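# Close the fridge door with carton and bottles inside

## Task

Get the refrigerator door fully closed, with the carton and all three bottles inside the fridge and every bottle standing upright. The task fails if a glass bottle drops a long way, if the door is swung open or shut violently, or if the robot topples or is left leaning. The finished state must hold up without the robot supporting it.

## Robot and tools

Robot: TidyBot++, a mobile base (0.54 m long, 0.50 m wide, 0.38 m tall) on four powered casters, carrying one seven-joint arm with a two-finger gripper. The arm's shoulder sits 0.12 m ahead of the base centre and 0.68 m above the floor. Cameras: base_camera on the base and wrist_camera, which points wherever the hand points. The arm starts folded with the hand aimed downward; folded, the hand reaches up to 0.08 m beyond the base front and the elbow rises to as much as 1.15 m.

Frames: the base frame has its origin on the floor below the base centre, x forward, y left, z up. hand_pose is reported in this frame and marks the point halfway between the finger pads; its z axis runs out along the fingers and its y axis is the closing direction. The odometry frame is wherever the base frame was when the scene began. base_odometry heading is positive to the left, from -3.142 to 3.142, and counts wheel rotation, so slipping shows up as travel and drift of a few cm and degrees builds over many moves. base_tilt is in degrees, positive when leaning forward or right, with a fixed bias near 1 degree.

execute_actions(actions, cameras): actions is a list holding one action or none (empty just reports state and images). An action may contain:
- base: exactly one key. translate_m (metres, forward positive, -2 to 2), strafe_m (metres, left positive, -2 to 2) or rotate_rad (radians, counter-clockwise from above positive, -6.3 to 6.3). All are offsets from where the base last measured itself, not positions.
- joints: absolute targets by name, in radians: joint_1_rad (any angle; positive turns the arm clockwise seen from above, opposite to rotate_rad), joint_2_rad shoulder -2.249 to 2.249, joint_3_rad any angle, joint_4_rad elbow -2.579 to 2.579, joint_5_rad any angle, joint_6_rad wrist -2.099 to 2.099, joint_7_rad any angle (hand down: positive is counter-clockwise from above; at 1.57 fingers open toward robot left/right). gripper_pos is a 0 to 1 scale, 0 fully open, 1 fully closed; pad gap is about 85 x (1 - gripper_pos) mm. Unbounded joints take the short way, so turn more than half a revolution in steps. Done tolerances: ±0.039 for joints 1 to 4, ±0.056 for 5 to 7, ±0.03 for the gripper.
- speeds: optional caps for this action only: translate_m and strafe_m 0.05 to 0.5 m/s, rotate_rad 0.1 to 1.57 rad/s (defaults are the maxima). A base move needing more than 8.667 s is refused.
cameras: list of base_camera, wrist_camera or all; omitted/null/all gives both, [] gives none. Bad keys or out-of-range numbers reject the whole call with no motion. Any single action ends after 15 s. Omitted joints or base may still be driving toward earlier targets.

Arm geometry: with joint_1_rad = 0, joint_3_rad = 3.14, joint_5_rad = 0 (near the start) the arm lies in the base x-z plane. Segment tilt from vertical (forward positive): upper arm (0.42 m) = joint_2_rad; forearm (0.31 m) = joint_2_rad - joint_4_rad; hand (0.31 m to the hand point) = that minus joint_6_rad. Forward reach from the shoulder is the sum of length x sin(tilt); height is the sum of length x cos(tilt). A downward hand reaches at most about 0.94 m high, and only close in. Joints move up to 1.39 rad/s (1.22 for joints 5 to 7).

wait(seconds): 0 to 10; nothing new is commanded and the same report comes back. zoom_image(camera, region): enlarges part of the latest full image of base_camera or wrist_camera; region is [x0, y0, x1, y1] in pixels from the top-left, no larger than 504 x 504. read_manual(section): gives licence texts only ("licences"). finished_scene(scene): ends the given scene number for good after the last command is held, and reports success.

Result lines: base_status and joint_status describe how each motion of the last accepted action ended. done (for the base, wheels turned enough, even if slipping or blocked short); off_target (stopped away, may still be pushing); contact_stop or time_out (target dropped, holding there). joint command not followed plus cause means a self-collision check blocked the arm targets (the gripper still moves); not_followed joints may be retried later. on_its_own reports uncommanded changes. motor_effort is percent of maximum, positive toward higher joint values, with the action's peak in brackets; readings are biased and noisy. Motor temperatures lists one value per arm joint; MOTOR HOT appears from 60 °C and an OVER-TEMPERATURE FAULT at 75 °C makes the arm sag, with limit_stop_at_motor_heat in joint_status (resend the target). ARM HIT means the arm struck itself or the base. A torque sensor over its limit (104.5 N m for joints 1 to 4, 51.3 for 5 to 7; warnings at 56.7 and 29.4) freezes the arm and gripper for 10 s and skips the rest of the call; the base keeps going. After any stop, later motion calls in the same reply are skipped.

Practical cautions: friction leaves joints a little off target; correct by sending last command + (wanted - read). hand_pose can itself be 1 to 2 cm wrong, so trust the images. A held load makes the arm sag; do not command a joint to its current reading while holding. Closed fingertips stick out about 20 mm past the hand point. Nothing stops the arm hitting the base. A blocked base keeps pushing hard. Snagging the arm above about 0.8 m while driving, or pushing/pulling sideways on a raised hand, can tip the robot; retract the arm or back off to right it. Move the fridge door gently both ways, keep bottles from tipping or falling, and avoid hard hits. The robot holds its last command while you are thinking, and loose objects may occasionally get nudged.

Each tool is called after "Emit:" as name(argument=value, ...) on one line, values as JSON.

## Session

Emit:
execute_actions(actions=[])

Scene clock: 0.00 s.
Motor temperatures (°C, as the motors report them): [33 36 30 32 42 41 42]
base_odometry: x=+0.000 y=+0.000 heading=+0.000 (m, m, rad; odometry frame)
base_tilt: forward=-0.3 right=+0.6 (deg)
base_status: not commanded
joint_positions: joint_1_rad=-0.049 joint_2_rad=-0.300 joint_3_rad=+3.103 joint_4_rad=-2.548 joint_5_rad=-0.057 joint_6_rad=-0.831 joint_7_rad=+1.605 gripper_pos=+0.000
joint_status: not commanded
motor_effort: joint_1_rad=+0 joint_2_rad=-2 joint_3_rad=+0 joint_4_rad=+13 joint_5_rad=+0 joint_6_rad=+2 joint_7_rad=+0 (%)
hand_pose: x=+0.2570 y=+0.0251 z=+0.5760 quat_wxyz=(-0.017, +0.999, +0.042, +0.030) (m; base frame)
pictures: base_camera, wrist_camera
Images, in order (width x height): base_camera 644x364, wrist_camera 644x476.

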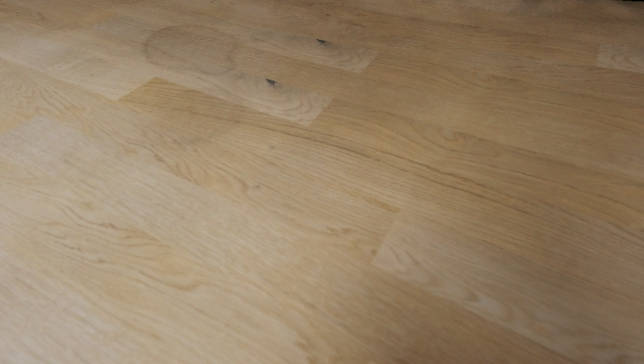

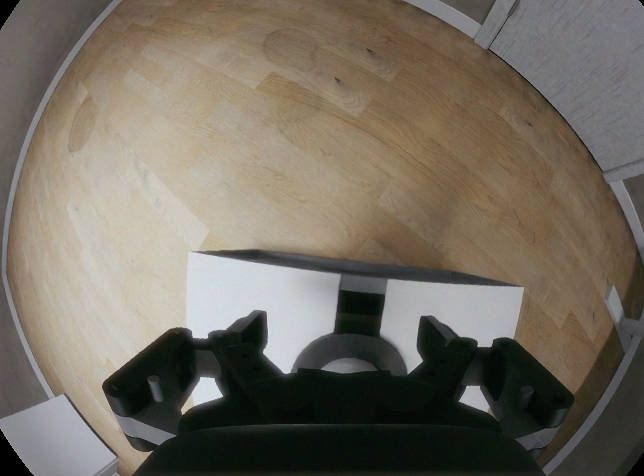

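Emit:
execute_actions(actions=[{"base":{"rotate_rad":2.3},"joints":{"joint_6_rad":0.5,"joint_1_rad":0,"joint_3_rad":3.14,"joint_5_rad":0,"joint_7_rad":1.57}}])

Scene clock: 5.43 s.
Motor temperatures (°C, as the motors report them): [33 36 30 32 42 41 42]
base_odometry: x=+0.000 y=+0.000 heading=+2.300 (m, m, rad; odometry frame)
base_tilt: forward=-0.3 right=+0.5 (deg)
base_status: done
joint_positions: joint_1_rad=-0.014 joint_2_rad=-0.300 joint_3_rad=+3.121 joint_4_rad=-2.546 joint_5_rad=-0.022 joint_6_rad=+0.490 joint_7_rad=+1.597 gripper_pos=+0.000
joint_status: all done
motor_effort: joint_1_rad=+0(1) joint_2_rad=-7(8) joint_3_rad=-1(1) joint_4_rad=+17(17) joint_5_rad=+1(1) joint_6_rad=+9(10) joint_7_rad=+0(0) (%)
hand_pose: x=+0.5457 y=+0.0131 z=+0.8297 quat_wxyz=(-0.002, +0.770, +0.014, +0.638) (m; base frame)
pictures: base_camera, wrist_camera
Images, in order (width x height): base_camera 644x364, wrist_camera 644x476.

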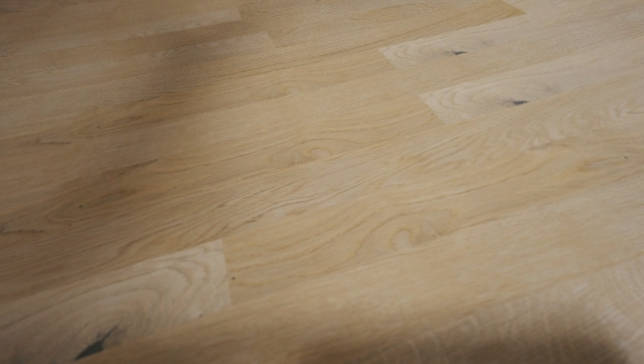

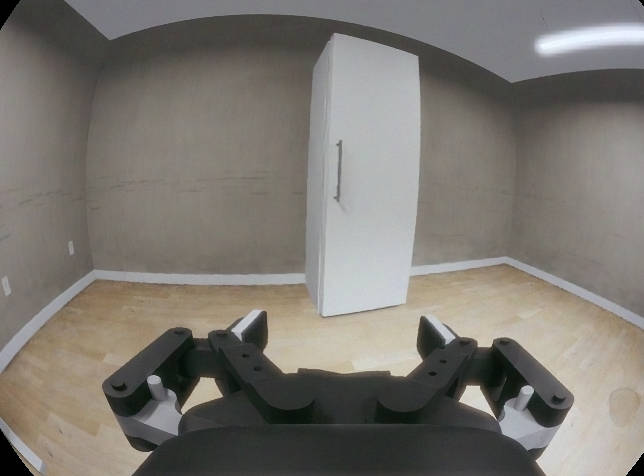

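Emit:
execute_actions(actions=[{"base":{"rotate_rad":0.3}}])

Emit:
execute_actions(actions=[{"base":{"translate_m":1.3},"joints":{"joint_1_rad":1.0}}])

Scene clock: 10.83 s.
Motor temperatures (°C, as the motors report them): [33 36 30 32 42 41 42]
base_odometry: x=+0.000 y=+0.000 heading=+2.600 (m, m, rad; odometry frame)
base_tilt: forward=-0.3 right=+0.5 (deg)
base_status: done
joint_positions: joint_1_rad=-0.011 joint_2_rad=-0.300 joint_3_rad=+3.125 joint_4_rad=-2.546 joint_5_rad=-0.022 joint_6_rad=+0.490 joint_7_rad=+1.597 gripper_pos=+0.000
joint_status: not commanded
motor_effort: joint_1_rad=+0(1) joint_2_rad=-7(7) joint_3_rad=+0(1) joint_4_rad=+18(17) joint_5_rad=+1(0) joint_6_rad=+10(10) joint_7_rad=+0(0) (%)
hand_pose: x=+0.5458 y=+0.0103 z=+0.8297 quat_wxyz=(-0.001, +0.770, +0.011, +0.638) (m; base frame)
pictures: base_camera, wrist_camera
Images, in order (width x height): base_camera 644x364, wrist_camera 644x476.

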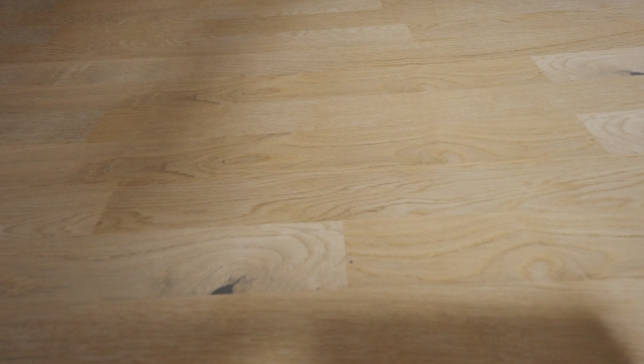

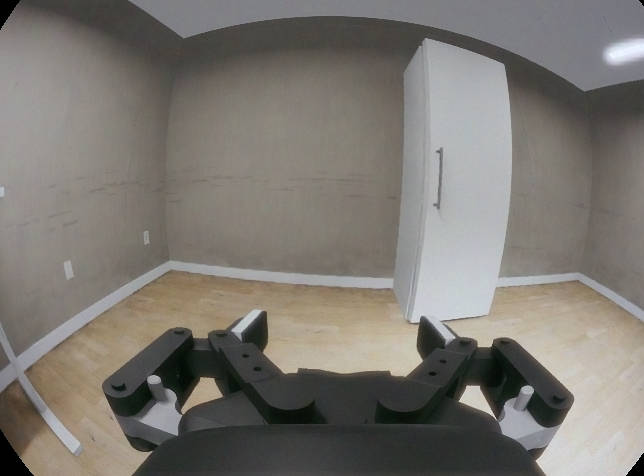

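Scene clock: 14.80 s.
Motor temperatures (°C, as the motors report them): [33 36 30 32 42 41 42]
base_odometry: x=-1.115 y=+0.669 heading=+2.600 (m, m, rad; odometry frame)
base_tilt: forward=-0.3 right=+0.5 (deg)
base_status: done
joint_positions: joint_1_rad=+0.987 joint_2_rad=-0.300 joint_3_rad=+3.125 joint_4_rad=-2.546 joint_5_rad=-0.022 joint_6_rad=+0.490 joint_7_rad=+1.597 gripper_pos=+0.000
joint_status: all done
motor_effort: joint_1_rad=+0(0) joint_2_rad=-7(9) joint_3_rad=+0(1) joint_4_rad=+18(19) joint_5_rad=+1(0) joint_6_rad=+9(10) joint_7_rad=+1(0) (%)
hand_pose: x=+0.3589 y=-0.3530 z=+0.8299 quat_wxyz=(+0.305, +0.681, -0.358, +0.561) (m; base frame)
pictures: base_camera, wrist_camera
Images, in order (width x height): base_camera 644x364, wrist_camera 644x476.

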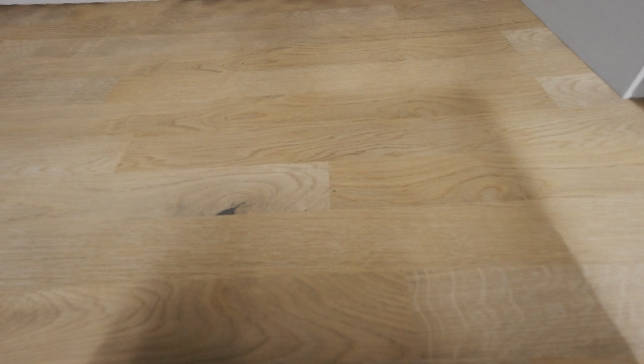

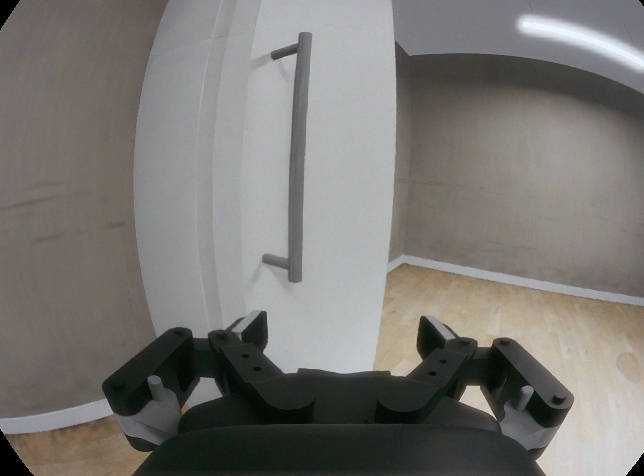

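Emit:
execute_actions(actions=[{"base":{"strafe_m":0.15},"joints":{"joint_1_rad":1.57,"gripper_pos":1}}], cameras=[])

Emit:
execute_actions(actions=[{"base":{"rotate_rad":0.08}}], cameras=[])

Emit:
execute_actions(actions=[{"base":{"translate_m":0.5}}])

Scene clock: 20.83 s.
Motor temperatures (°C, as the motors report them): [33 36 30 32 42 41 42]
base_odometry: x=-1.192 y=+0.541 heading=+2.600 (m, m, rad; odometry frame)
base_tilt: forward=-0.3 right=+0.5 (deg)
base_status: done
joint_positions: joint_1_rad=+1.557 joint_2_rad=-0.303 joint_3_rad=+3.125 joint_4_rad=-2.546 joint_5_rad=-0.022 joint_6_rad=+0.490 joint_7_rad=+1.597 gripper_pos=+0.999
joint_status: all done
motor_effort: joint_1_rad=+0(1) joint_2_rad=-7(10) joint_3_rad=-1(1) joint_4_rad=+18(19) joint_5_rad=+1(0) joint_6_rad=+10(10) joint_7_rad=+0(0) (%)
hand_pose: x=+0.1303 y=-0.4263 z=+0.8310 quat_wxyz=(+0.451, +0.552, -0.535, +0.453) (m; base frame)
pictures: none
No camera images: the call's "cameras" was empty. Leave "cameras" out to get every camera's image.

Scene clock: 21.57 s.
Motor temperatures (°C, as the motors report them): [33 36 30 32 42 41 42]
base_odometry: x=-1.192 y=+0.540 heading=+2.681 (m, m, rad; odometry frame)
base_tilt: forward=-0.3 right=+0.5 (deg)
base_status: done
joint_positions: joint_1_rad=+1.559 joint_2_rad=-0.303 joint_3_rad=+3.125 joint_4_rad=-2.546 joint_5_rad=-0.022 joint_6_rad=+0.490 joint_7_rad=+1.597 gripper_pos=+0.999
joint_status: not commanded
motor_effort: joint_1_rad=+0(1) joint_2_rad=-7(8) joint_3_rad=-1(0) joint_4_rad=+18(18) joint_5_rad=+0(1) joint_6_rad=+9(10) joint_7_rad=-1(0) (%)
hand_pose: x=+0.1297 y=-0.4263 z=+0.8310 quat_wxyz=(+0.452, +0.552, -0.535, +0.453) (m; base frame)
pictures: none
No camera images: the call's "cameras" was empty. Leave "cameras" out to get every camera's image.

Scene clock: 23.93 s.
Motor temperatures (°C, as the motors report them): [33 36 30 32 42 41 42]
base_odometry: x=-1.640 y=+0.763 heading=+2.681 (m, m, rad; odometry frame)
base_tilt: forward=-0.3 right=+0.6 (deg)
base_status: done
joint_positions: joint_1_rad=+1.559 joint_2_rad=-0.303 joint_3_rad=+3.126 joint_4_rad=-2.546 joint_5_rad=-0.022 joint_6_rad=+0.490 joint_7_rad=+1.597 gripper_pos=+0.999
joint_status: not commanded
motor_effort: joint_1_rad=+0(1) joint_2_rad=-7(8) joint_3_rad=+0(1) joint_4_rad=+18(18) joint_5_rad=+1(0) joint_6_rad=+10(10) joint_7_rad=+0(0) (%)
hand_pose: x=+0.1294 y=-0.4264 z=+0.8310 quat_wxyz=(+0.452, +0.551, -0.536, +0.453) (m; base frame)
pictures: base_camera, wrist_camera
Images, in order (width x height): base_camera 644x364, wrist_camera 644x476.

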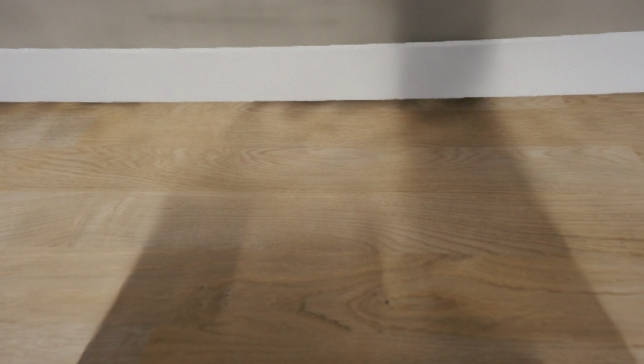

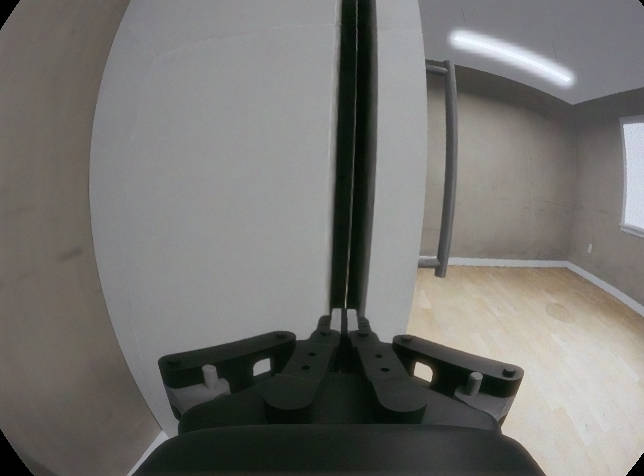

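Emit:
execute_actions(actions=[{"base":{"strafe_m":-0.13},"speeds":{"strafe_m":0.15}}], cameras=["wrist_camera"])

Scene clock: 29.93 s.
Motor temperatures (°C, as the motors report them): [33 36 30 32 42 41 42]
base_odometry: x=-1.583 y=+0.879 heading=+2.681 (m, m, rad; odometry frame)
base_tilt: forward=-0.3 right=+0.6 (deg)
base_status: done
joint_positions: joint_1_rad=+1.559 joint_2_rad=-0.302 joint_3_rad=+3.126 joint_4_rad=-2.546 joint_5_rad=-0.022 joint_6_rad=+0.490 joint_7_rad=+1.597 gripper_pos=+0.999
joint_status: not commanded
motor_effort: joint_1_rad=+0(0) joint_2_rad=-7(9) joint_3_rad=+0(0) joint_4_rad=+18(18) joint_5_rad=+1(1) joint_6_rad=+9(10) joint_7_rad=+0(0) (%)
hand_pose: x=+0.1293 y=-0.4265 z=+0.8305 quat_wxyz=(+0.451, +0.552, -0.536, +0.452) (m; base frame)
pictures: wrist_camera
Images, in order (width x height): wrist_camera 644x476.

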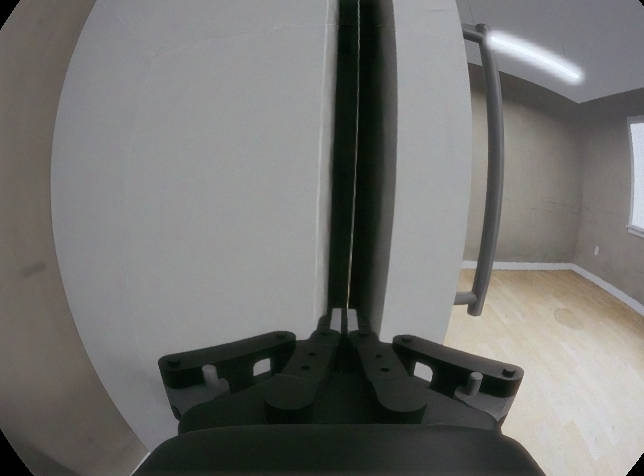

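Emit:
execute_actions(actions=[{"base":{"translate_m":-0.015}}], cameras=[])

Emit:
execute_actions(actions=[{"base":{"strafe_m":-0.11},"speeds":{"strafe_m":0.08}}], cameras=["wrist_camera"])

Emit:
execute_actions(actions=[{"base":{"translate_m":-0.12},"speeds":{"translate_m":0.06}}], cameras=["wrist_camera"])

Scene clock: 36.73 s.
Motor temperatures (°C, as the motors report them): [33 36 30 32 42 41 43]
base_odometry: x=-1.569 y=+0.873 heading=+2.681 (m, m, rad; odometry frame)
base_tilt: forward=-0.3 right=+0.6 (deg)
base_status: done
joint_positions: joint_1_rad=+1.559 joint_2_rad=-0.302 joint_3_rad=+3.128 joint_4_rad=-2.546 joint_5_rad=-0.022 joint_6_rad=+0.490 joint_7_rad=+1.597 gripper_pos=+0.999
joint_status: not commanded
motor_effort: joint_1_rad=+0(0) joint_2_rad=-7(8) joint_3_rad=+0(1) joint_4_rad=+18(18) joint_5_rad=+1(1) joint_6_rad=+10(10) joint_7_rad=+0(0) (%)
hand_pose: x=+0.1283 y=-0.4266 z=+0.8306 quat_wxyz=(+0.452, +0.551, -0.537, +0.452) (m; base frame)
pictures: none
No camera images: the call's "cameras" was empty. Leave "cameras" out to get every camera's image.

Scene clock: 39.20 s.
Motor temperatures (°C, as the motors report them): [33 36 30 32 42 41 43]
base_odometry: x=-1.520 y=+0.971 heading=+2.681 (m, m, rad; odometry frame)
base_tilt: forward=-0.3 right=+0.5 (deg)
base_status: done
joint_positions: joint_1_rad=+1.562 joint_2_rad=-0.312 joint_3_rad=+3.129 joint_4_rad=-2.559 joint_5_rad=-0.016 joint_6_rad=+0.490 joint_7_rad=+1.597 gripper_pos=+0.999
joint_status: not commanded
motor_effort: joint_1_rad=+1(3) joint_2_rad=-4(8) joint_3_rad=+0(4) joint_4_rad=+20(25) joint_5_rad=+0(1) joint_6_rad=+10(11) joint_7_rad=+0(0) (%)
hand_pose: x=+0.1276 y=-0.4216 z=+0.8273 quat_wxyz=(+0.452, +0.553, -0.536, +0.450) (m; base frame)
pictures: wrist_camera
Images, in order (width x height): wrist_camera 644x476.

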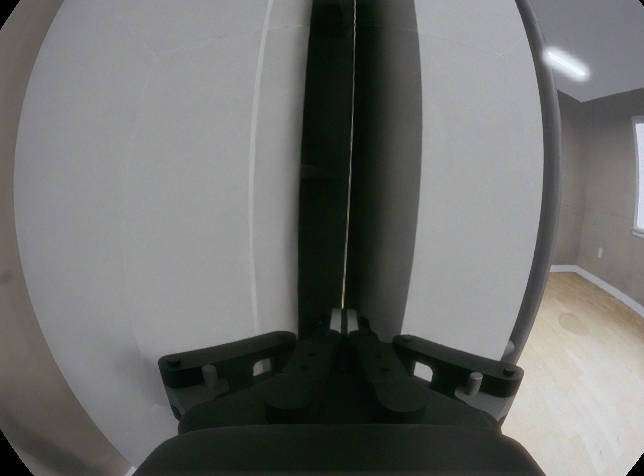

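Scene clock: 41.70 s.
Motor temperatures (°C, as the motors report them): [33 36 30 32 42 41 43]
base_odometry: x=-1.413 y=+0.918 heading=+2.681 (m, m, rad; odometry frame)
base_tilt: forward=-0.3 right=+0.5 (deg)
base_status: done
joint_positions: joint_1_rad=+1.561 joint_2_rad=-0.311 joint_3_rad=+3.129 joint_4_rad=-2.559 joint_5_rad=-0.015 joint_6_rad=+0.490 joint_7_rad=+1.597 gripper_pos=+0.999
joint_status: not commanded
motor_effort: joint_1_rad=+0(4) joint_2_rad=-6(7) joint_3_rad=-1(4) joint_4_rad=+18(20) joint_5_rad=+1(1) joint_6_rad=+9(11) joint_7_rad=+0(0) (%)
hand_pose: x=+0.1278 y=-0.4217 z=+0.8273 quat_wxyz=(+0.452, +0.553, -0.536, +0.450) (m; base frame)
pictures: wrist_camera
Images, in order (width x height): wrist_camera 644x476.

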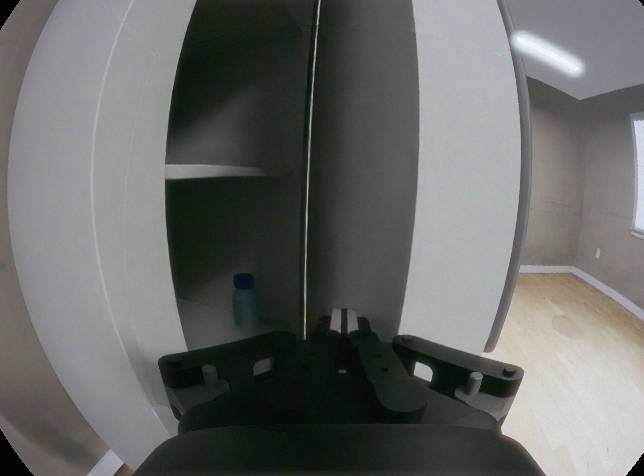

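Emit:
execute_actions(actions=[{"base":{"strafe_m":-0.06},"speeds":{"strafe_m":0.06}}], cameras=[])

Emit:
execute_actions(actions=[{"base":{"translate_m":-0.15},"speeds":{"translate_m":0.07}}], cameras=["wrist_camera"])

Emit:
execute_actions(actions=[{"base":{"strafe_m":-0.35},"speeds":{"strafe_m":0.06}}])

Scene clock: 49.43 s.
Motor temperatures (°C, as the motors report them): [33 36 30 32 42 41 43]
base_odometry: x=-1.386 y=+0.972 heading=+2.681 (m, m, rad; odometry frame)
base_tilt: forward=-0.3 right=+0.6 (deg)
base_status: done
joint_positions: joint_1_rad=+1.563 joint_2_rad=-0.291 joint_3_rad=+3.137 joint_4_rad=-2.544 joint_5_rad=-0.021 joint_6_rad=+0.471 joint_7_rad=+1.586 gripper_pos=+0.999
joint_status: not commanded
motor_effort: joint_1_rad=+0(12) joint_2_rad=-7(11) joint_3_rad=+0(13) joint_4_rad=+18(29) joint_5_rad=+1(9) joint_6_rad=+10(21) joint_7_rad=+0(2) (%)
hand_pose: x=+0.1227 y=-0.4275 z=+0.8212 quat_wxyz=(+0.444, +0.550, -0.550, +0.445) (m; base frame)
pictures: none
No camera images: the call's "cameras" was empty. Leave "cameras" out to get every camera's image.

Scene clock: 52.10 s.
Motor temperatures (°C, as the motors report them): [33 36 30 32 42 41 43]
base_odometry: x=-1.251 y=+0.905 heading=+2.681 (m, m, rad; odometry frame)
base_tilt: forward=-0.3 right=+0.6 (deg)
base_status: done
joint_positions: joint_1_rad=+1.562 joint_2_rad=-0.293 joint_3_rad=+3.131 joint_4_rad=-2.546 joint_5_rad=-0.014 joint_6_rad=+0.471 joint_7_rad=+1.586 gripper_pos=+0.999
joint_status: not commanded
motor_effort: joint_1_rad=+0(6) joint_2_rad=-7(8) joint_3_rad=+0(6) joint_4_rad=+18(20) joint_5_rad=+1(2) joint_6_rad=+9(11) joint_7_rad=+0(1) (%)
hand_pose: x=+0.1269 y=-0.4267 z=+0.8209 quat_wxyz=(+0.443, +0.555, -0.545, +0.445) (m; base frame)
pictures: wrist_camera
Images, in order (width x height): wrist_camera 644x476.

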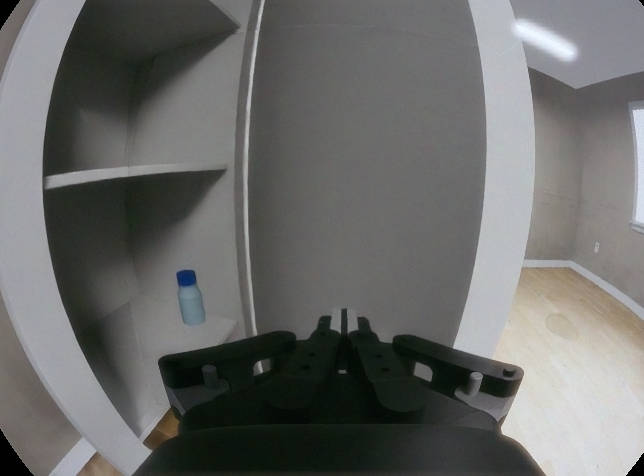

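Scene clock: 58.43 s.
Motor temperatures (°C, as the motors report them): [33 36 30 32 42 41 43]
base_odometry: x=-1.096 y=+1.219 heading=+2.681 (m, m, rad; odometry frame)
base_tilt: forward=-0.3 right=+0.6 (deg)
base_status: done
joint_positions: joint_1_rad=+1.562 joint_2_rad=-0.295 joint_3_rad=+3.131 joint_4_rad=-2.546 joint_5_rad=-0.014 joint_6_rad=+0.471 joint_7_rad=+1.586 gripper_pos=+0.999
joint_status: not commanded
motor_effort: joint_1_rad=+0(2) joint_2_rad=-8(9) joint_3_rad=-1(1) joint_4_rad=+18(19) joint_5_rad=+1(1) joint_6_rad=+10(10) joint_7_rad=+0(0) (%)
hand_pose: x=+0.1269 y=-0.4264 z=+0.8217 quat_wxyz=(+0.444, +0.555, -0.544, +0.446) (m; base frame)
pictures: base_camera, wrist_camera
Images, in order (width x height): base_camera 644x364, wrist_camera 644x476.

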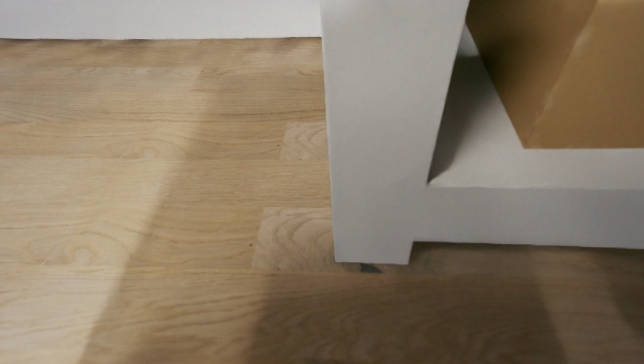

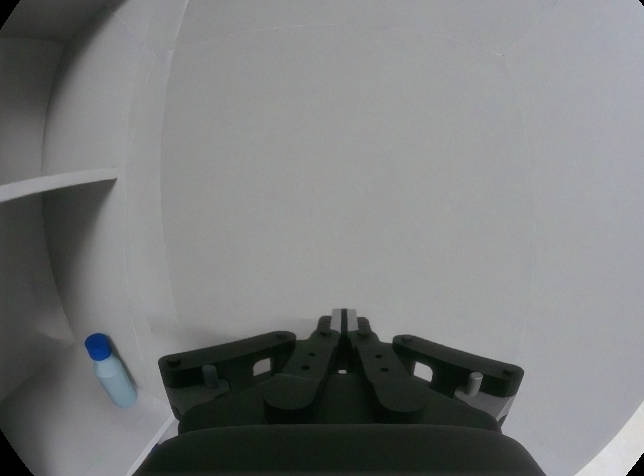

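Emit:
execute_actions(actions=[{"base":{"strafe_m":-0.2},"speeds":{"strafe_m":0.06}}])

Emit:
execute_actions(actions=[{"base":{"translate_m":-0.4},"joints":{"joint_6_rad":0.0}}], cameras=[])

Emit:
execute_actions(actions=[{"joints":{"joint_1_rad":0.0}}])

Scene clock: 77.83 s.
Motor temperatures (°C, as the motors report them): [33 36 30 32 42 41 43]
base_odometry: x=-1.008 y=+1.395 heading=+2.682 (m, m, rad; odometry frame)
base_tilt: forward=-0.3 right=+0.5 (deg)
base_status: strafe_m time_out (by the wheels' count: -0.197 of -0.200)
joint_positions: joint_1_rad=+1.606 joint_2_rad=-0.391 joint_3_rad=+3.165 joint_4_rad=-2.588 joint_5_rad=-0.014 joint_6_rad=+0.418 joint_7_rad=+1.586 gripper_pos=+0.999
joint_status: not commanded
motor_effort: joint_1_rad=-7(9) joint_2_rad=+18(18) joint_3_rad=-7(9) joint_4_rad=+24(30) joint_5_rad=+5(6) joint_6_rad=+17(29) joint_7_rad=+0(1) (%)
hand_pose: x=+0.0948 y=-0.3985 z=+0.8222 quat_wxyz=(+0.457, +0.531, -0.567, +0.433) (m; base frame)
pictures: base_camera, wrist_camera
Images, in order (width x height): base_camera 644x364, wrist_camera 644x476.

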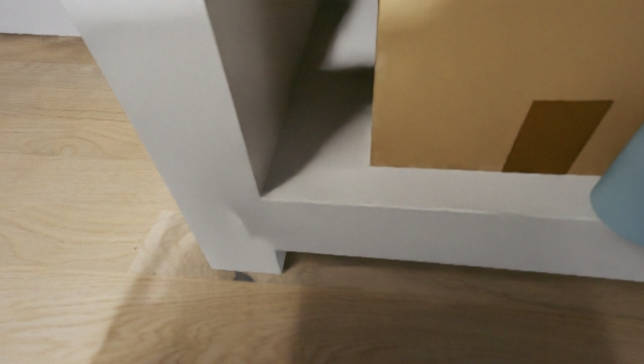

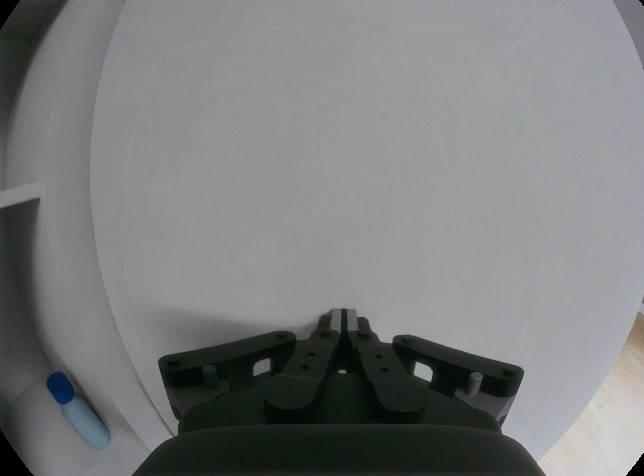

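not run: a stop came earlier in this reply.

not run: a stop came earlier in this reply.

Emit:
execute_actions(actions=[{"base":{"strafe_m":0.06},"joints":{"joint_6_rad":0.0}}], cameras=[])

Emit:
execute_actions(actions=[{"base":{"translate_m":-0.35}}], cameras=[])

Emit:
execute_actions(actions=[{"joints":{"joint_1_rad":0.2}}])

Scene clock: 83.87 s.
Motor temperatures (°C, as the motors report them): [33 36 30 32 42 41 43]
base_odometry: x=-1.035 y=+1.341 heading=+2.682 (m, m, rad; odometry frame)
base_tilt: forward=-0.3 right=+0.6 (deg)
base_status: done
joint_positions: joint_1_rad=+1.572 joint_2_rad=-0.293 joint_3_rad=+3.148 joint_4_rad=-2.552 joint_5_rad=-0.014 joint_6_rad=+0.009 joint_7_rad=+1.586 gripper_pos=+0.999
joint_status: all done
motor_effort: joint_1_rad=+0(7) joint_2_rad=-5(16) joint_3_rad=-1(7) joint_4_rad=+17(24) joint_5_rad=+1(5) joint_6_rad=+9(17) joint_7_rad=+0(0) (%)
hand_pose: x=+0.1176 y=-0.3636 z=+0.6896 quat_wxyz=(+0.306, +0.636, -0.640, +0.304) (m; base frame)
pictures: none
No camera images: the call's "cameras" was empty. Leave "cameras" out to get every camera's image.

Scene clock: 85.90 s.
Motor temperatures (°C, as the motors report them): [33 36 30 32 42 41 43]
base_odometry: x=-0.721 y=+1.186 heading=+2.682 (m, m, rad; odometry frame)
base_tilt: forward=-0.3 right=+0.5 (deg)
base_status: done
joint_positions: joint_1_rad=+1.572 joint_2_rad=-0.293 joint_3_rad=+3.148 joint_4_rad=-2.552 joint_5_rad=-0.014 joint_6_rad=+0.009 joint_7_rad=+1.586 gripper_pos=+0.999
joint_status: not commanded
motor_effort: joint_1_rad=+0(0) joint_2_rad=-6(7) joint_3_rad=-1(0) joint_4_rad=+17(17) joint_5_rad=+1(1) joint_6_rad=+8(8) joint_7_rad=+0(0) (%)
hand_pose: x=+0.1176 y=-0.3636 z=+0.6896 quat_wxyz=(+0.306, +0.636, -0.640, +0.304) (m; base frame)
pictures: none
No camera images: the call's "cameras" was empty. Leave "cameras" out to get every camera's image.

Scene clock: 88.53 s.
Motor temperatures (°C, as the motors report them): [33 36 30 32 42 41 43]
base_odometry: x=-0.721 y=+1.186 heading=+2.682 (m, m, rad; odometry frame)
base_tilt: forward=-0.3 right=+0.6 (deg)
base_status: not commanded
joint_positions: joint_1_rad=+0.213 joint_2_rad=-0.293 joint_3_rad=+3.148 joint_4_rad=-2.552 joint_5_rad=-0.014 joint_6_rad=+0.009 joint_7_rad=+1.586 gripper_pos=+0.999
joint_status: all done
motor_effort: joint_1_rad=+0(1) joint_2_rad=-6(6) joint_3_rad=+0(0) joint_4_rad=+17(17) joint_5_rad=+1(1) joint_6_rad=+8(8) joint_7_rad=+0(0) (%)
hand_pose: x=+0.4743 y=-0.0777 z=+0.6896 quat_wxyz=(+0.047, +0.897, -0.098, +0.429) (m; base frame)
pictures: base_camera, wrist_camera
Images, in order (width x height): base_camera 644x364, wrist_camera 644x476.

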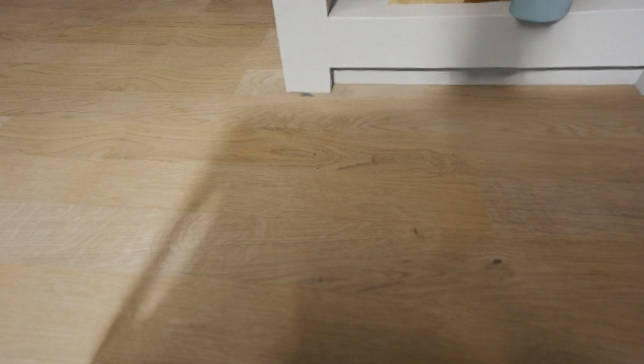

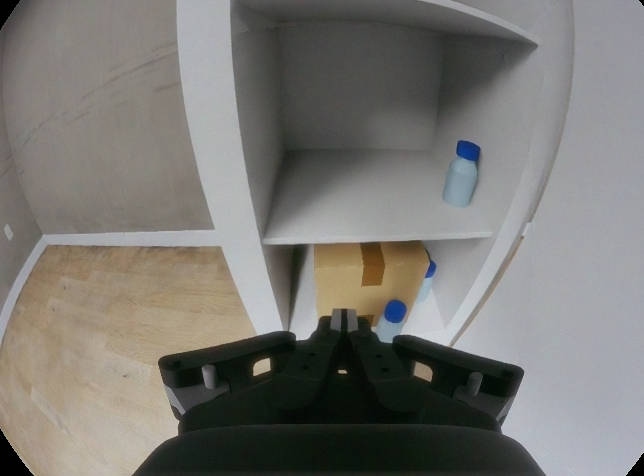

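Emit:
execute_actions(actions=[{"base":{"translate_m":-0.5}}], cameras=[])

Emit:
execute_actions(actions=[{"base":{"strafe_m":-0.29},"joints":{"joint_1_rad":0,"joint_2_rad":2.0,"joint_4_rad":-0.9,"joint_6_rad":1.33,"gripper_pos":0}}])

Emit:
execute_actions(actions=[{"base":{"translate_m":0.22}}])

Scene clock: 99.87 s.
Motor temperatures (°C, as the motors report them): [33 36 30 32 42 41 43]
base_odometry: x=-0.273 y=+0.964 heading=+2.682 (m, m, rad; odometry frame)
base_tilt: forward=-0.3 right=+0.5 (deg)
base_status: done
joint_positions: joint_1_rad=+0.213 joint_2_rad=-0.299 joint_3_rad=+3.148 joint_4_rad=-2.552 joint_5_rad=-0.014 joint_6_rad=+0.009 joint_7_rad=+1.586 gripper_pos=+0.999
joint_status: not commanded
motor_effort: joint_1_rad=+0(0) joint_2_rad=-6(8) joint_3_rad=-1(0) joint_4_rad=+17(18) joint_5_rad=+1(1) joint_6_rad=+8(8) joint_7_rad=+0(1) (%)
hand_pose: x=+0.4742 y=-0.0776 z=+0.6917 quat_wxyz=(+0.047, +0.896, -0.098, +0.431) (m; base frame)
pictures: none
No camera images: the call's "cameras" was empty. Leave "cameras" out to get every camera's image.

Scene clock: 103.43 s.
Motor temperatures (°C, as the motors report them): [33 36 30 32 42 41 43]
base_odometry: x=-0.144 y=+1.224 heading=+2.682 (m, m, rad; odometry frame)
base_tilt: forward=-0.2 right=+0.6 (deg)
base_status: done
joint_positions: joint_1_rad=+0.015 joint_2_rad=+1.995 joint_3_rad=+3.145 joint_4_rad=-0.915 joint_5_rad=-0.013 joint_6_rad=+1.295 joint_7_rad=+1.586 gripper_pos=+0.000
joint_status: all done
motor_effort: joint_1_rad=+0(2) joint_2_rad=-43(50) joint_3_rad=-1(2) joint_4_rad=+10(17) joint_5_rad=+1(1) joint_6_rad=+10(9) joint_7_rad=+0(0) (%)
hand_pose: x=+0.8854 y=-0.0144 z=+0.1888 quat_wxyz=(+0.014, +0.723, -0.004, +0.691) (m; base frame)
pictures: base_camera, wrist_camera
Images, in order (width x height): base_camera 644x364, wrist_camera 644x476.

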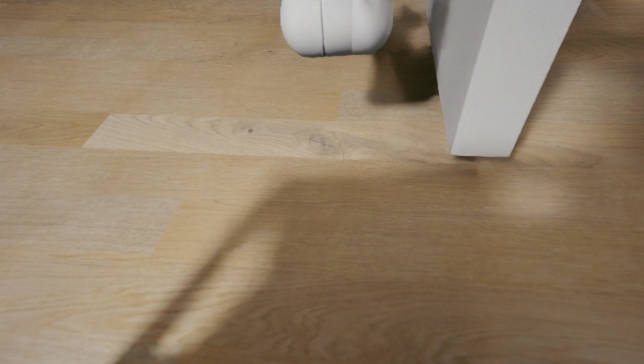

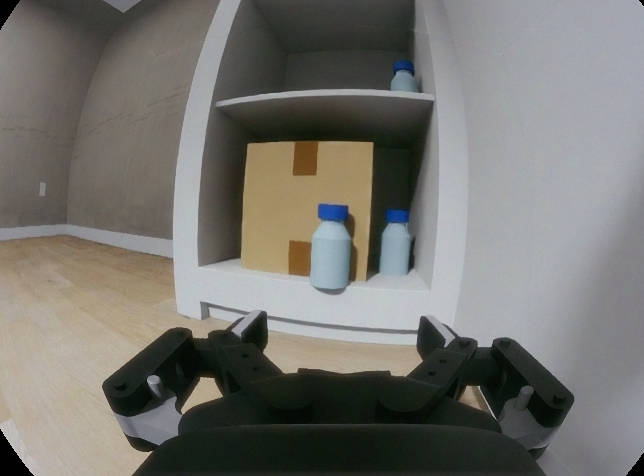

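Scene clock: 105.13 s.
Motor temperatures (°C, as the motors report them): [33 36 30 32 42 41 43]
base_odometry: x=-0.341 y=+1.322 heading=+2.681 (m, m, rad; odometry frame)
base_tilt: forward=-0.2 right=+0.5 (deg)
base_status: done
joint_positions: joint_1_rad=+0.015 joint_2_rad=+1.995 joint_3_rad=+3.145 joint_4_rad=-0.908 joint_5_rad=-0.013 joint_6_rad=+1.296 joint_7_rad=+1.586 gripper_pos=+0.000
joint_status: not commanded
motor_effort: joint_1_rad=+0(1) joint_2_rad=-42(45) joint_3_rad=-1(1) joint_4_rad=+10(10) joint_5_rad=+1(1) joint_6_rad=+10(10) joint_7_rad=+0(0) (%)
hand_pose: x=+0.8879 y=-0.0143 z=+0.1922 quat_wxyz=(+0.014, +0.720, -0.004, +0.694) (m; base frame)
pictures: base_camera, wrist_camera
Images, in order (width x height): base_camera 644x364, wrist_camera 644x476.

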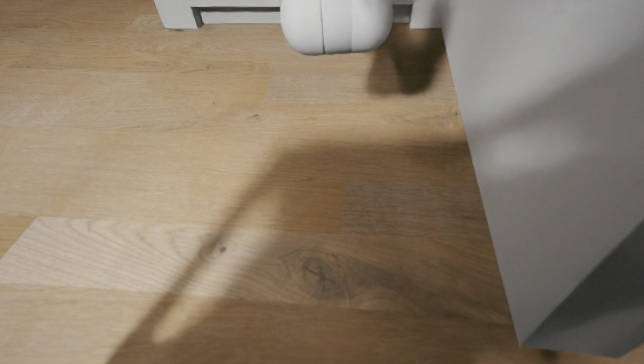

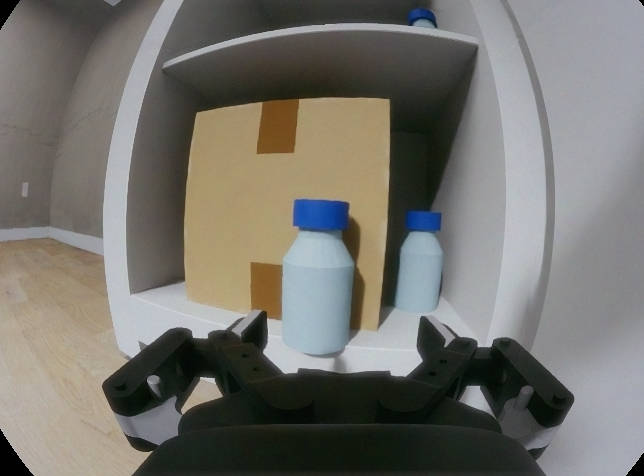

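Emit:
execute_actions(actions=[{"base":{"strafe_m":0.028}}], cameras=[])

Emit:
execute_actions(actions=[{"joints":{"joint_2_rad":2.1,"joint_4_rad":-0.5,"joint_6_rad":1.0}}])

Scene clock: 112.63 s.
Motor temperatures (°C, as the motors report them): [33 36 30 32 42 41 43]
base_odometry: x=-0.354 y=+1.297 heading=+2.681 (m, m, rad; odometry frame)
base_tilt: forward=-0.2 right=+0.5 (deg)
base_status: done
joint_positions: joint_1_rad=-0.001 joint_2_rad=+1.995 joint_3_rad=+3.145 joint_4_rad=-0.908 joint_5_rad=-0.013 joint_6_rad=+1.296 joint_7_rad=+1.586 gripper_pos=+0.000
joint_status: not commanded
motor_effort: joint_1_rad=+0(3) joint_2_rad=-43(44) joint_3_rad=-1(2) joint_4_rad=+10(10) joint_5_rad=+1(0) joint_6_rad=+10(10) joint_7_rad=+0(1) (%)
hand_pose: x=+0.8881 y=-0.0019 z=+0.1922 quat_wxyz=(+0.009, +0.720, +0.002, +0.694) (m; base frame)
pictures: none
No camera images: the call's "cameras" was empty. Leave "cameras" out to get every camera's image.

Scene clock: 114.17 s.
Motor temperatures (°C, as the motors report them): [33 36 30 32 42 41 43]
base_odometry: x=-0.354 y=+1.297 heading=+2.681 (m, m, rad; odometry frame)
base_tilt: forward=-0.2 right=+0.5 (deg)
base_status: not commanded
joint_positions: joint_1_rad=-0.001 joint_2_rad=+2.086 joint_3_rad=+3.145 joint_4_rad=-0.514 joint_5_rad=-0.013 joint_6_rad=+1.033 joint_7_rad=+1.586 gripper_pos=+0.000
joint_status: all done
motor_effort: joint_1_rad=+0(0) joint_2_rad=-46(46) joint_3_rad=-1(1) joint_4_rad=+14(14) joint_5_rad=+0(1) joint_6_rad=+9(10) joint_7_rad=+0(0) (%)
hand_pose: x=+0.9585 y=-0.0010 z=+0.2064 quat_wxyz=(+0.007, +0.706, +0.001, +0.708) (m; base frame)
pictures: base_camera, wrist_camera
Images, in order (width x height): base_camera 644x364, wrist_camera 644x476.

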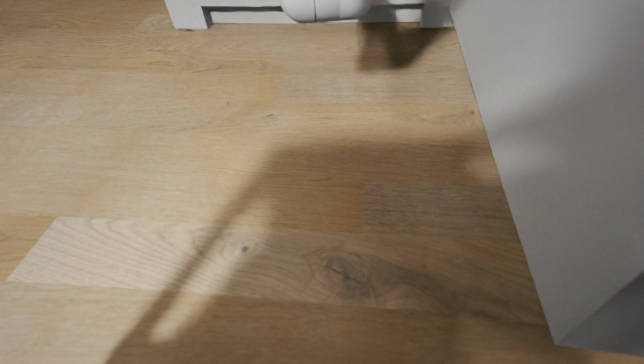

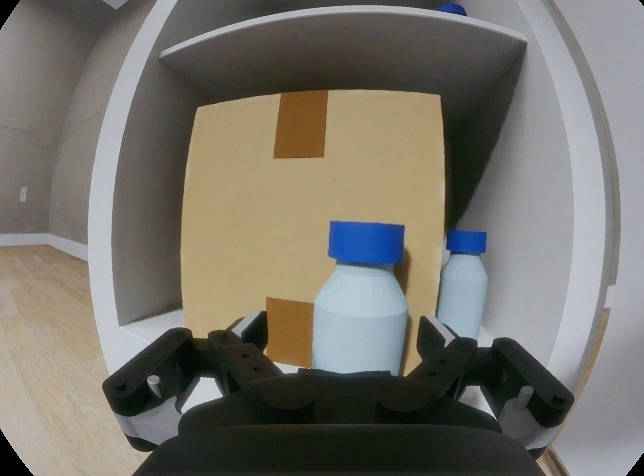

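Shift right slightly and lower.

Emit:
execute_actions(actions=[{"base":{"strafe_m":-0.014},"speeds":{"strafe_m":0.05},"joints":{"joint_2_rad":2.14}}], cameras=["wrist_camera"])

Emit:
execute_actions(actions=[{"base":{"translate_m":0.07},"speeds":{"translate_m":0.05}}])

Scene clock: 118.67 s.
Motor temperatures (°C, as the motors report them): [33 36 30 32 42 41 43]
base_odometry: x=-0.347 y=+1.310 heading=+2.681 (m, m, rad; odometry frame)
base_tilt: forward=-0.2 right=+0.5 (deg)
base_status: done
joint_positions: joint_1_rad=+0.001 joint_2_rad=+2.139 joint_3_rad=+3.145 joint_4_rad=-0.509 joint_5_rad=-0.013 joint_6_rad=+1.033 joint_7_rad=+1.586 gripper_pos=+0.000
joint_status: all done
motor_effort: joint_1_rad=+0(2) joint_2_rad=-44(47) joint_3_rad=-1(1) joint_4_rad=+13(14) joint_5_rad=+1(0) joint_6_rad=+10(10) joint_7_rad=+0(0) (%)
hand_pose: x=+0.9335 y=-0.0028 z=+0.1647 quat_wxyz=(+0.008, +0.723, +0.001, +0.691) (m; base frame)
pictures: wrist_camera
Images, in order (width x height): wrist_camera 644x476.

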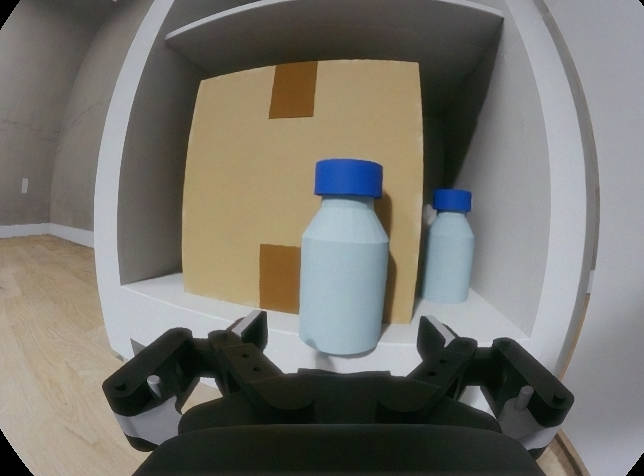

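Scene clock: 122.53 s.
Motor temperatures (°C, as the motors report them): [33 36 30 32 42 41 43]
base_odometry: x=-0.389 y=+1.330 heading=+2.682 (m, m, rad; odometry frame)
base_tilt: forward=-0.3 right=+0.5 (deg)
base_status: translate_m time_out (by the wheels' count: +0.046 of +0.070)
joint_positions: joint_1_rad=+0.000 joint_2_rad=+2.139 joint_3_rad=+3.145 joint_4_rad=-0.508 joint_5_rad=-0.013 joint_6_rad=+1.028 joint_7_rad=+1.586 gripper_pos=+0.000
joint_status: not commanded
motor_effort: joint_1_rad=+0(3) joint_2_rad=-45(55) joint_3_rad=-2(2) joint_4_rad=+14(17) joint_5_rad=+0(0) joint_6_rad=+9(11) joint_7_rad=-1(0) (%)
hand_pose: x=+0.9335 y=-0.0023 z=+0.1634 quat_wxyz=(+0.007, +0.724, +0.001, +0.690) (m; base frame)
pictures: base_camera, wrist_camera
Images, in order (width x height): base_camera 644x364, wrist_camera 644x476.

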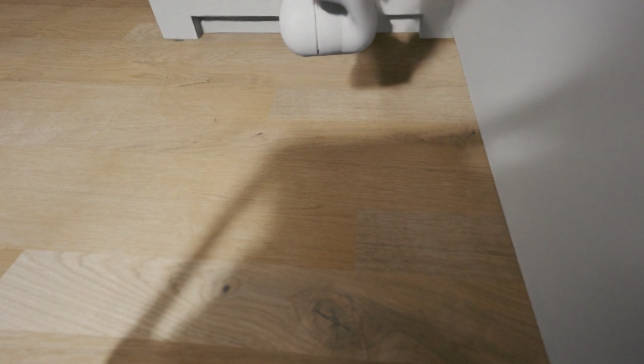

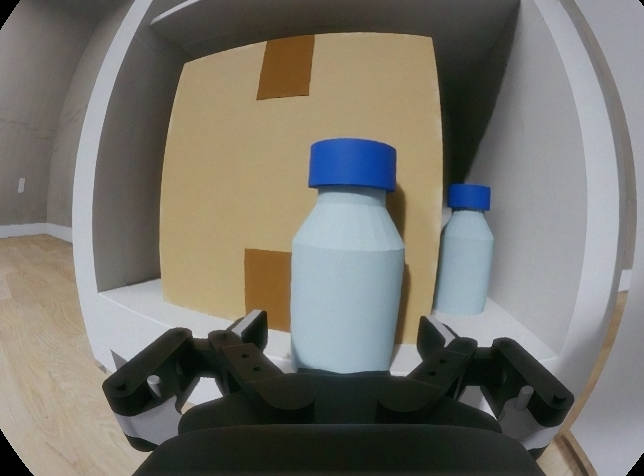

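Emit:
execute_actions(actions=[{"base":{"translate_m":-0.003},"joints":{"joint_2_rad":2.15,"joint_4_rad":-0.32,"joint_6_rad":0.84}}], cameras=["wrist_camera"])

Emit:
execute_actions(actions=[{"joints":{"gripper_pos":1}}], cameras=["wrist_camera"])

Scene clock: 127.73 s.
Motor temperatures (°C, as the motors report them): [33 37 30 32 42 41 43]
base_odometry: x=-0.386 y=+1.329 heading=+2.682 (m, m, rad; odometry frame)
base_tilt: forward=-0.2 right=+0.5 (deg)
base_status: done
joint_positions: joint_1_rad=+0.000 joint_2_rad=+2.144 joint_3_rad=+3.145 joint_4_rad=-0.329 joint_5_rad=-0.013 joint_6_rad=+0.875 joint_7_rad=+1.586 gripper_pos=+0.000
joint_status: all done
motor_effort: joint_1_rad=+0(0) joint_2_rad=-46(47) joint_3_rad=-1(2) joint_4_rad=+15(16) joint_5_rad=+1(0) joint_6_rad=+9(10) joint_7_rad=+0(0) (%)
hand_pose: x=+0.9787 y=-0.0018 z=+0.1986 quat_wxyz=(+0.006, +0.717, +0.001, +0.697) (m; base frame)
pictures: wrist_camera
Images, in order (width x height): wrist_camera 644x476.

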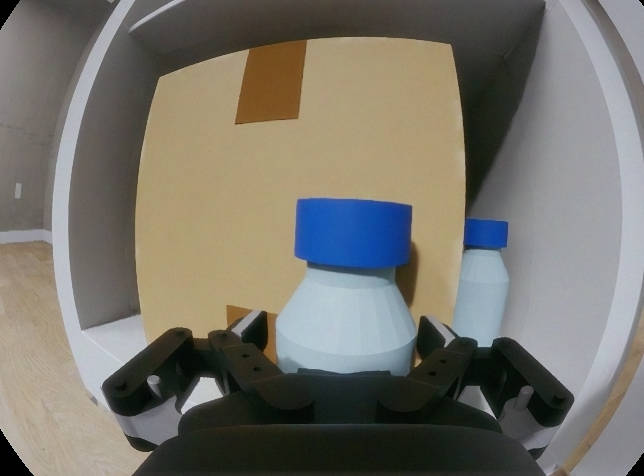

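Scene clock: 128.83 s.
Motor temperatures (°C, as the motors report them): [33 37 30 32 42 41 43]
base_odometry: x=-0.386 y=+1.329 heading=+2.682 (m, m, rad; odometry frame)
base_tilt: forward=-0.2 right=+0.5 (deg)
base_status: not commanded
joint_positions: joint_1_rad=+0.001 joint_2_rad=+2.144 joint_3_rad=+3.145 joint_4_rad=-0.329 joint_5_rad=-0.013 joint_6_rad=+0.875 joint_7_rad=+1.586 gripper_pos=+0.232
joint_status: gripper_pos off_target (ended at +0.232, target +1.000)
motor_effort: joint_1_rad=+0(2) joint_2_rad=-47(49) joint_3_rad=-1(1) joint_4_rad=+15(16) joint_5_rad=+1(2) joint_6_rad=+2(9) joint_7_rad=+0(1) (%)
hand_pose: x=+0.9785 y=-0.0021 z=+0.1983 quat_wxyz=(+0.007, +0.717, +0.000, +0.697) (m; base frame)
pictures: wrist_camera
Images, in order (width x height): wrist_camera 644x476.

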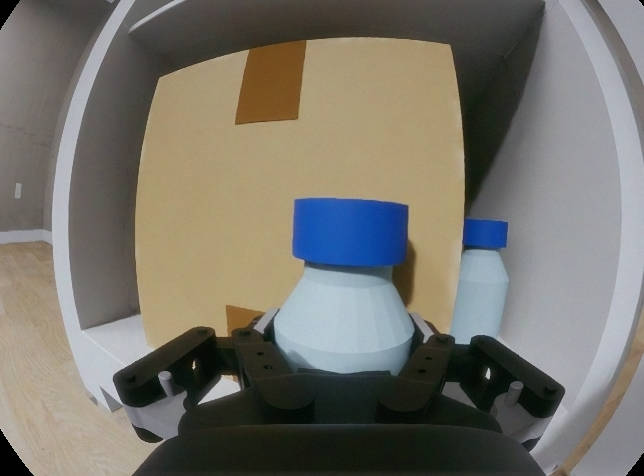

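Emit:
execute_actions(actions=[{"joints":{"joint_2_rad":2.09}}], cameras=[])

Emit:
execute_actions(actions=[{"base":{"translate_m":-0.25},"speeds":{"translate_m":0.2}}], cameras=["wrist_camera"])

Emit:
execute_actions(actions=[{"base":{"strafe_m":0.1},"joints":{"joint_2_rad":1.06,"joint_4_rad":-1.1,"joint_6_rad":0.62}}])

Scene clock: 136.40 s.
Motor temperatures (°C, as the motors report them): [33 37 30 32 42 41 43]
base_odometry: x=-0.386 y=+1.329 heading=+2.682 (m, m, rad; odometry frame)
base_tilt: forward=-0.2 right=+0.5 (deg)
base_status: not commanded
joint_positions: joint_1_rad=+0.001 joint_2_rad=+2.142 joint_3_rad=+3.145 joint_4_rad=-0.332 joint_5_rad=-0.013 joint_6_rad=+0.875 joint_7_rad=+1.586 gripper_pos=+0.232
joint_status: joint_2_rad off_target (ended at +2.142, target +2.090)
motor_effort: joint_1_rad=+0(0) joint_2_rad=-54(54) joint_3_rad=-1(1) joint_4_rad=+19(19) joint_5_rad=+1(1) joint_6_rad=+4(4) joint_7_rad=+1(1) (%)
hand_pose: x=+0.9789 y=-0.0021 z=+0.1988 quat_wxyz=(+0.007, +0.717, +0.000, +0.697) (m; base frame)
pictures: none
No camera images: the call's "cameras" was empty. Leave "cameras" out to get every camera's image.

Scene clock: 138.43 s.
Motor temperatures (°C, as the motors report them): [33 37 30 32 42 41 43]
base_odometry: x=-0.162 y=+1.218 heading=+2.682 (m, m, rad; odometry frame)
base_tilt: forward=-0.2 right=+0.6 (deg)
base_status: done
joint_positions: joint_1_rad=+0.001 joint_2_rad=+2.128 joint_3_rad=+3.145 joint_4_rad=-0.333 joint_5_rad=-0.013 joint_6_rad=+0.846 joint_7_rad=+1.586 gripper_pos=+0.232
joint_status: not commanded
motor_effort: joint_1_rad=+0(1) joint_2_rad=-54(56) joint_3_rad=-2(2) joint_4_rad=+20(20) joint_5_rad=+1(0) joint_6_rad=+14(14) joint_7_rad=+0(1) (%)
hand_pose: x=+0.9848 y=-0.0024 z=+0.2010 quat_wxyz=(+0.007, +0.723, +0.000, +0.691) (m; base frame)
pictures: wrist_camera
Images, in order (width x height): wrist_camera 644x476.

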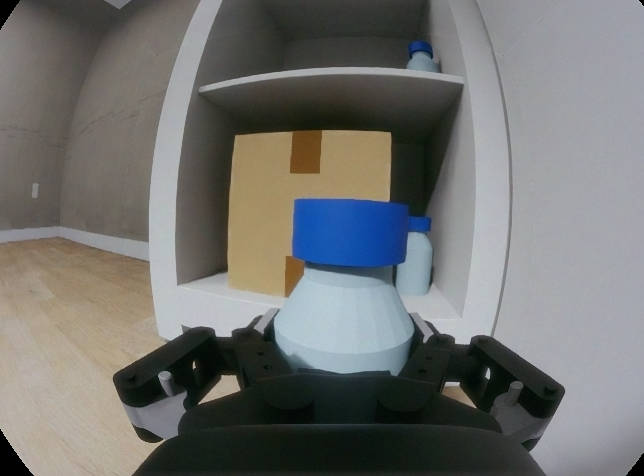

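Scene clock: 140.80 s.
Motor temperatures (°C, as the motors report them): [33 37 30 32 42 41 43]
base_odometry: x=-0.206 y=+1.128 heading=+2.682 (m, m, rad; odometry frame)
base_tilt: forward=-0.2 right=+0.5 (deg)
base_status: done
joint_positions: joint_1_rad=-0.004 joint_2_rad=+1.105 joint_3_rad=+3.145 joint_4_rad=-1.110 joint_5_rad=-0.013 joint_6_rad=+0.626 joint_7_rad=+1.586 gripper_pos=+0.232
joint_status: joint_2_rad off_target (ended at +1.105, target +1.060); the others done
motor_effort: joint_1_rad=+0(4) joint_2_rad=-58(63) joint_3_rad=-1(2) joint_4_rad=+22(23) joint_5_rad=+1(1) joint_6_rad=+13(15) joint_7_rad=+0(0) (%)
hand_pose: x=+1.0576 y=+0.0016 z=+0.6768 quat_wxyz=(+0.004, +0.713, +0.001, +0.701) (m; base frame)
pictures: base_camera, wrist_camera
Images, in order (width x height): base_camera 644x364, wrist_camera 644x476.

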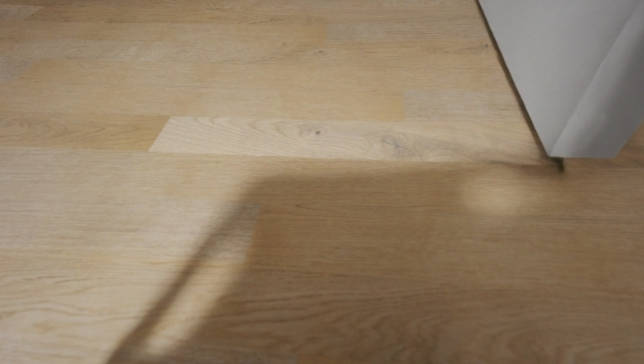

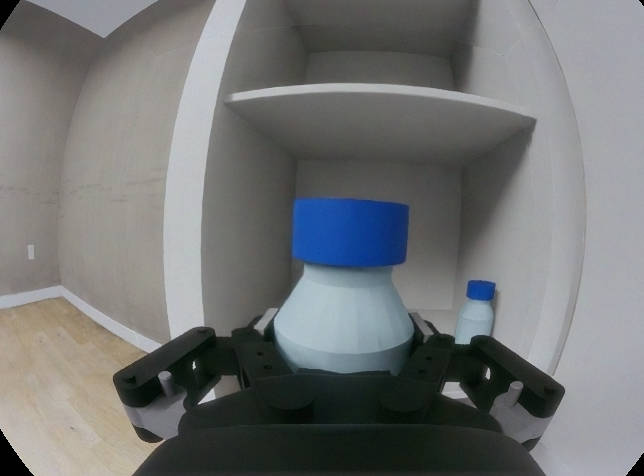

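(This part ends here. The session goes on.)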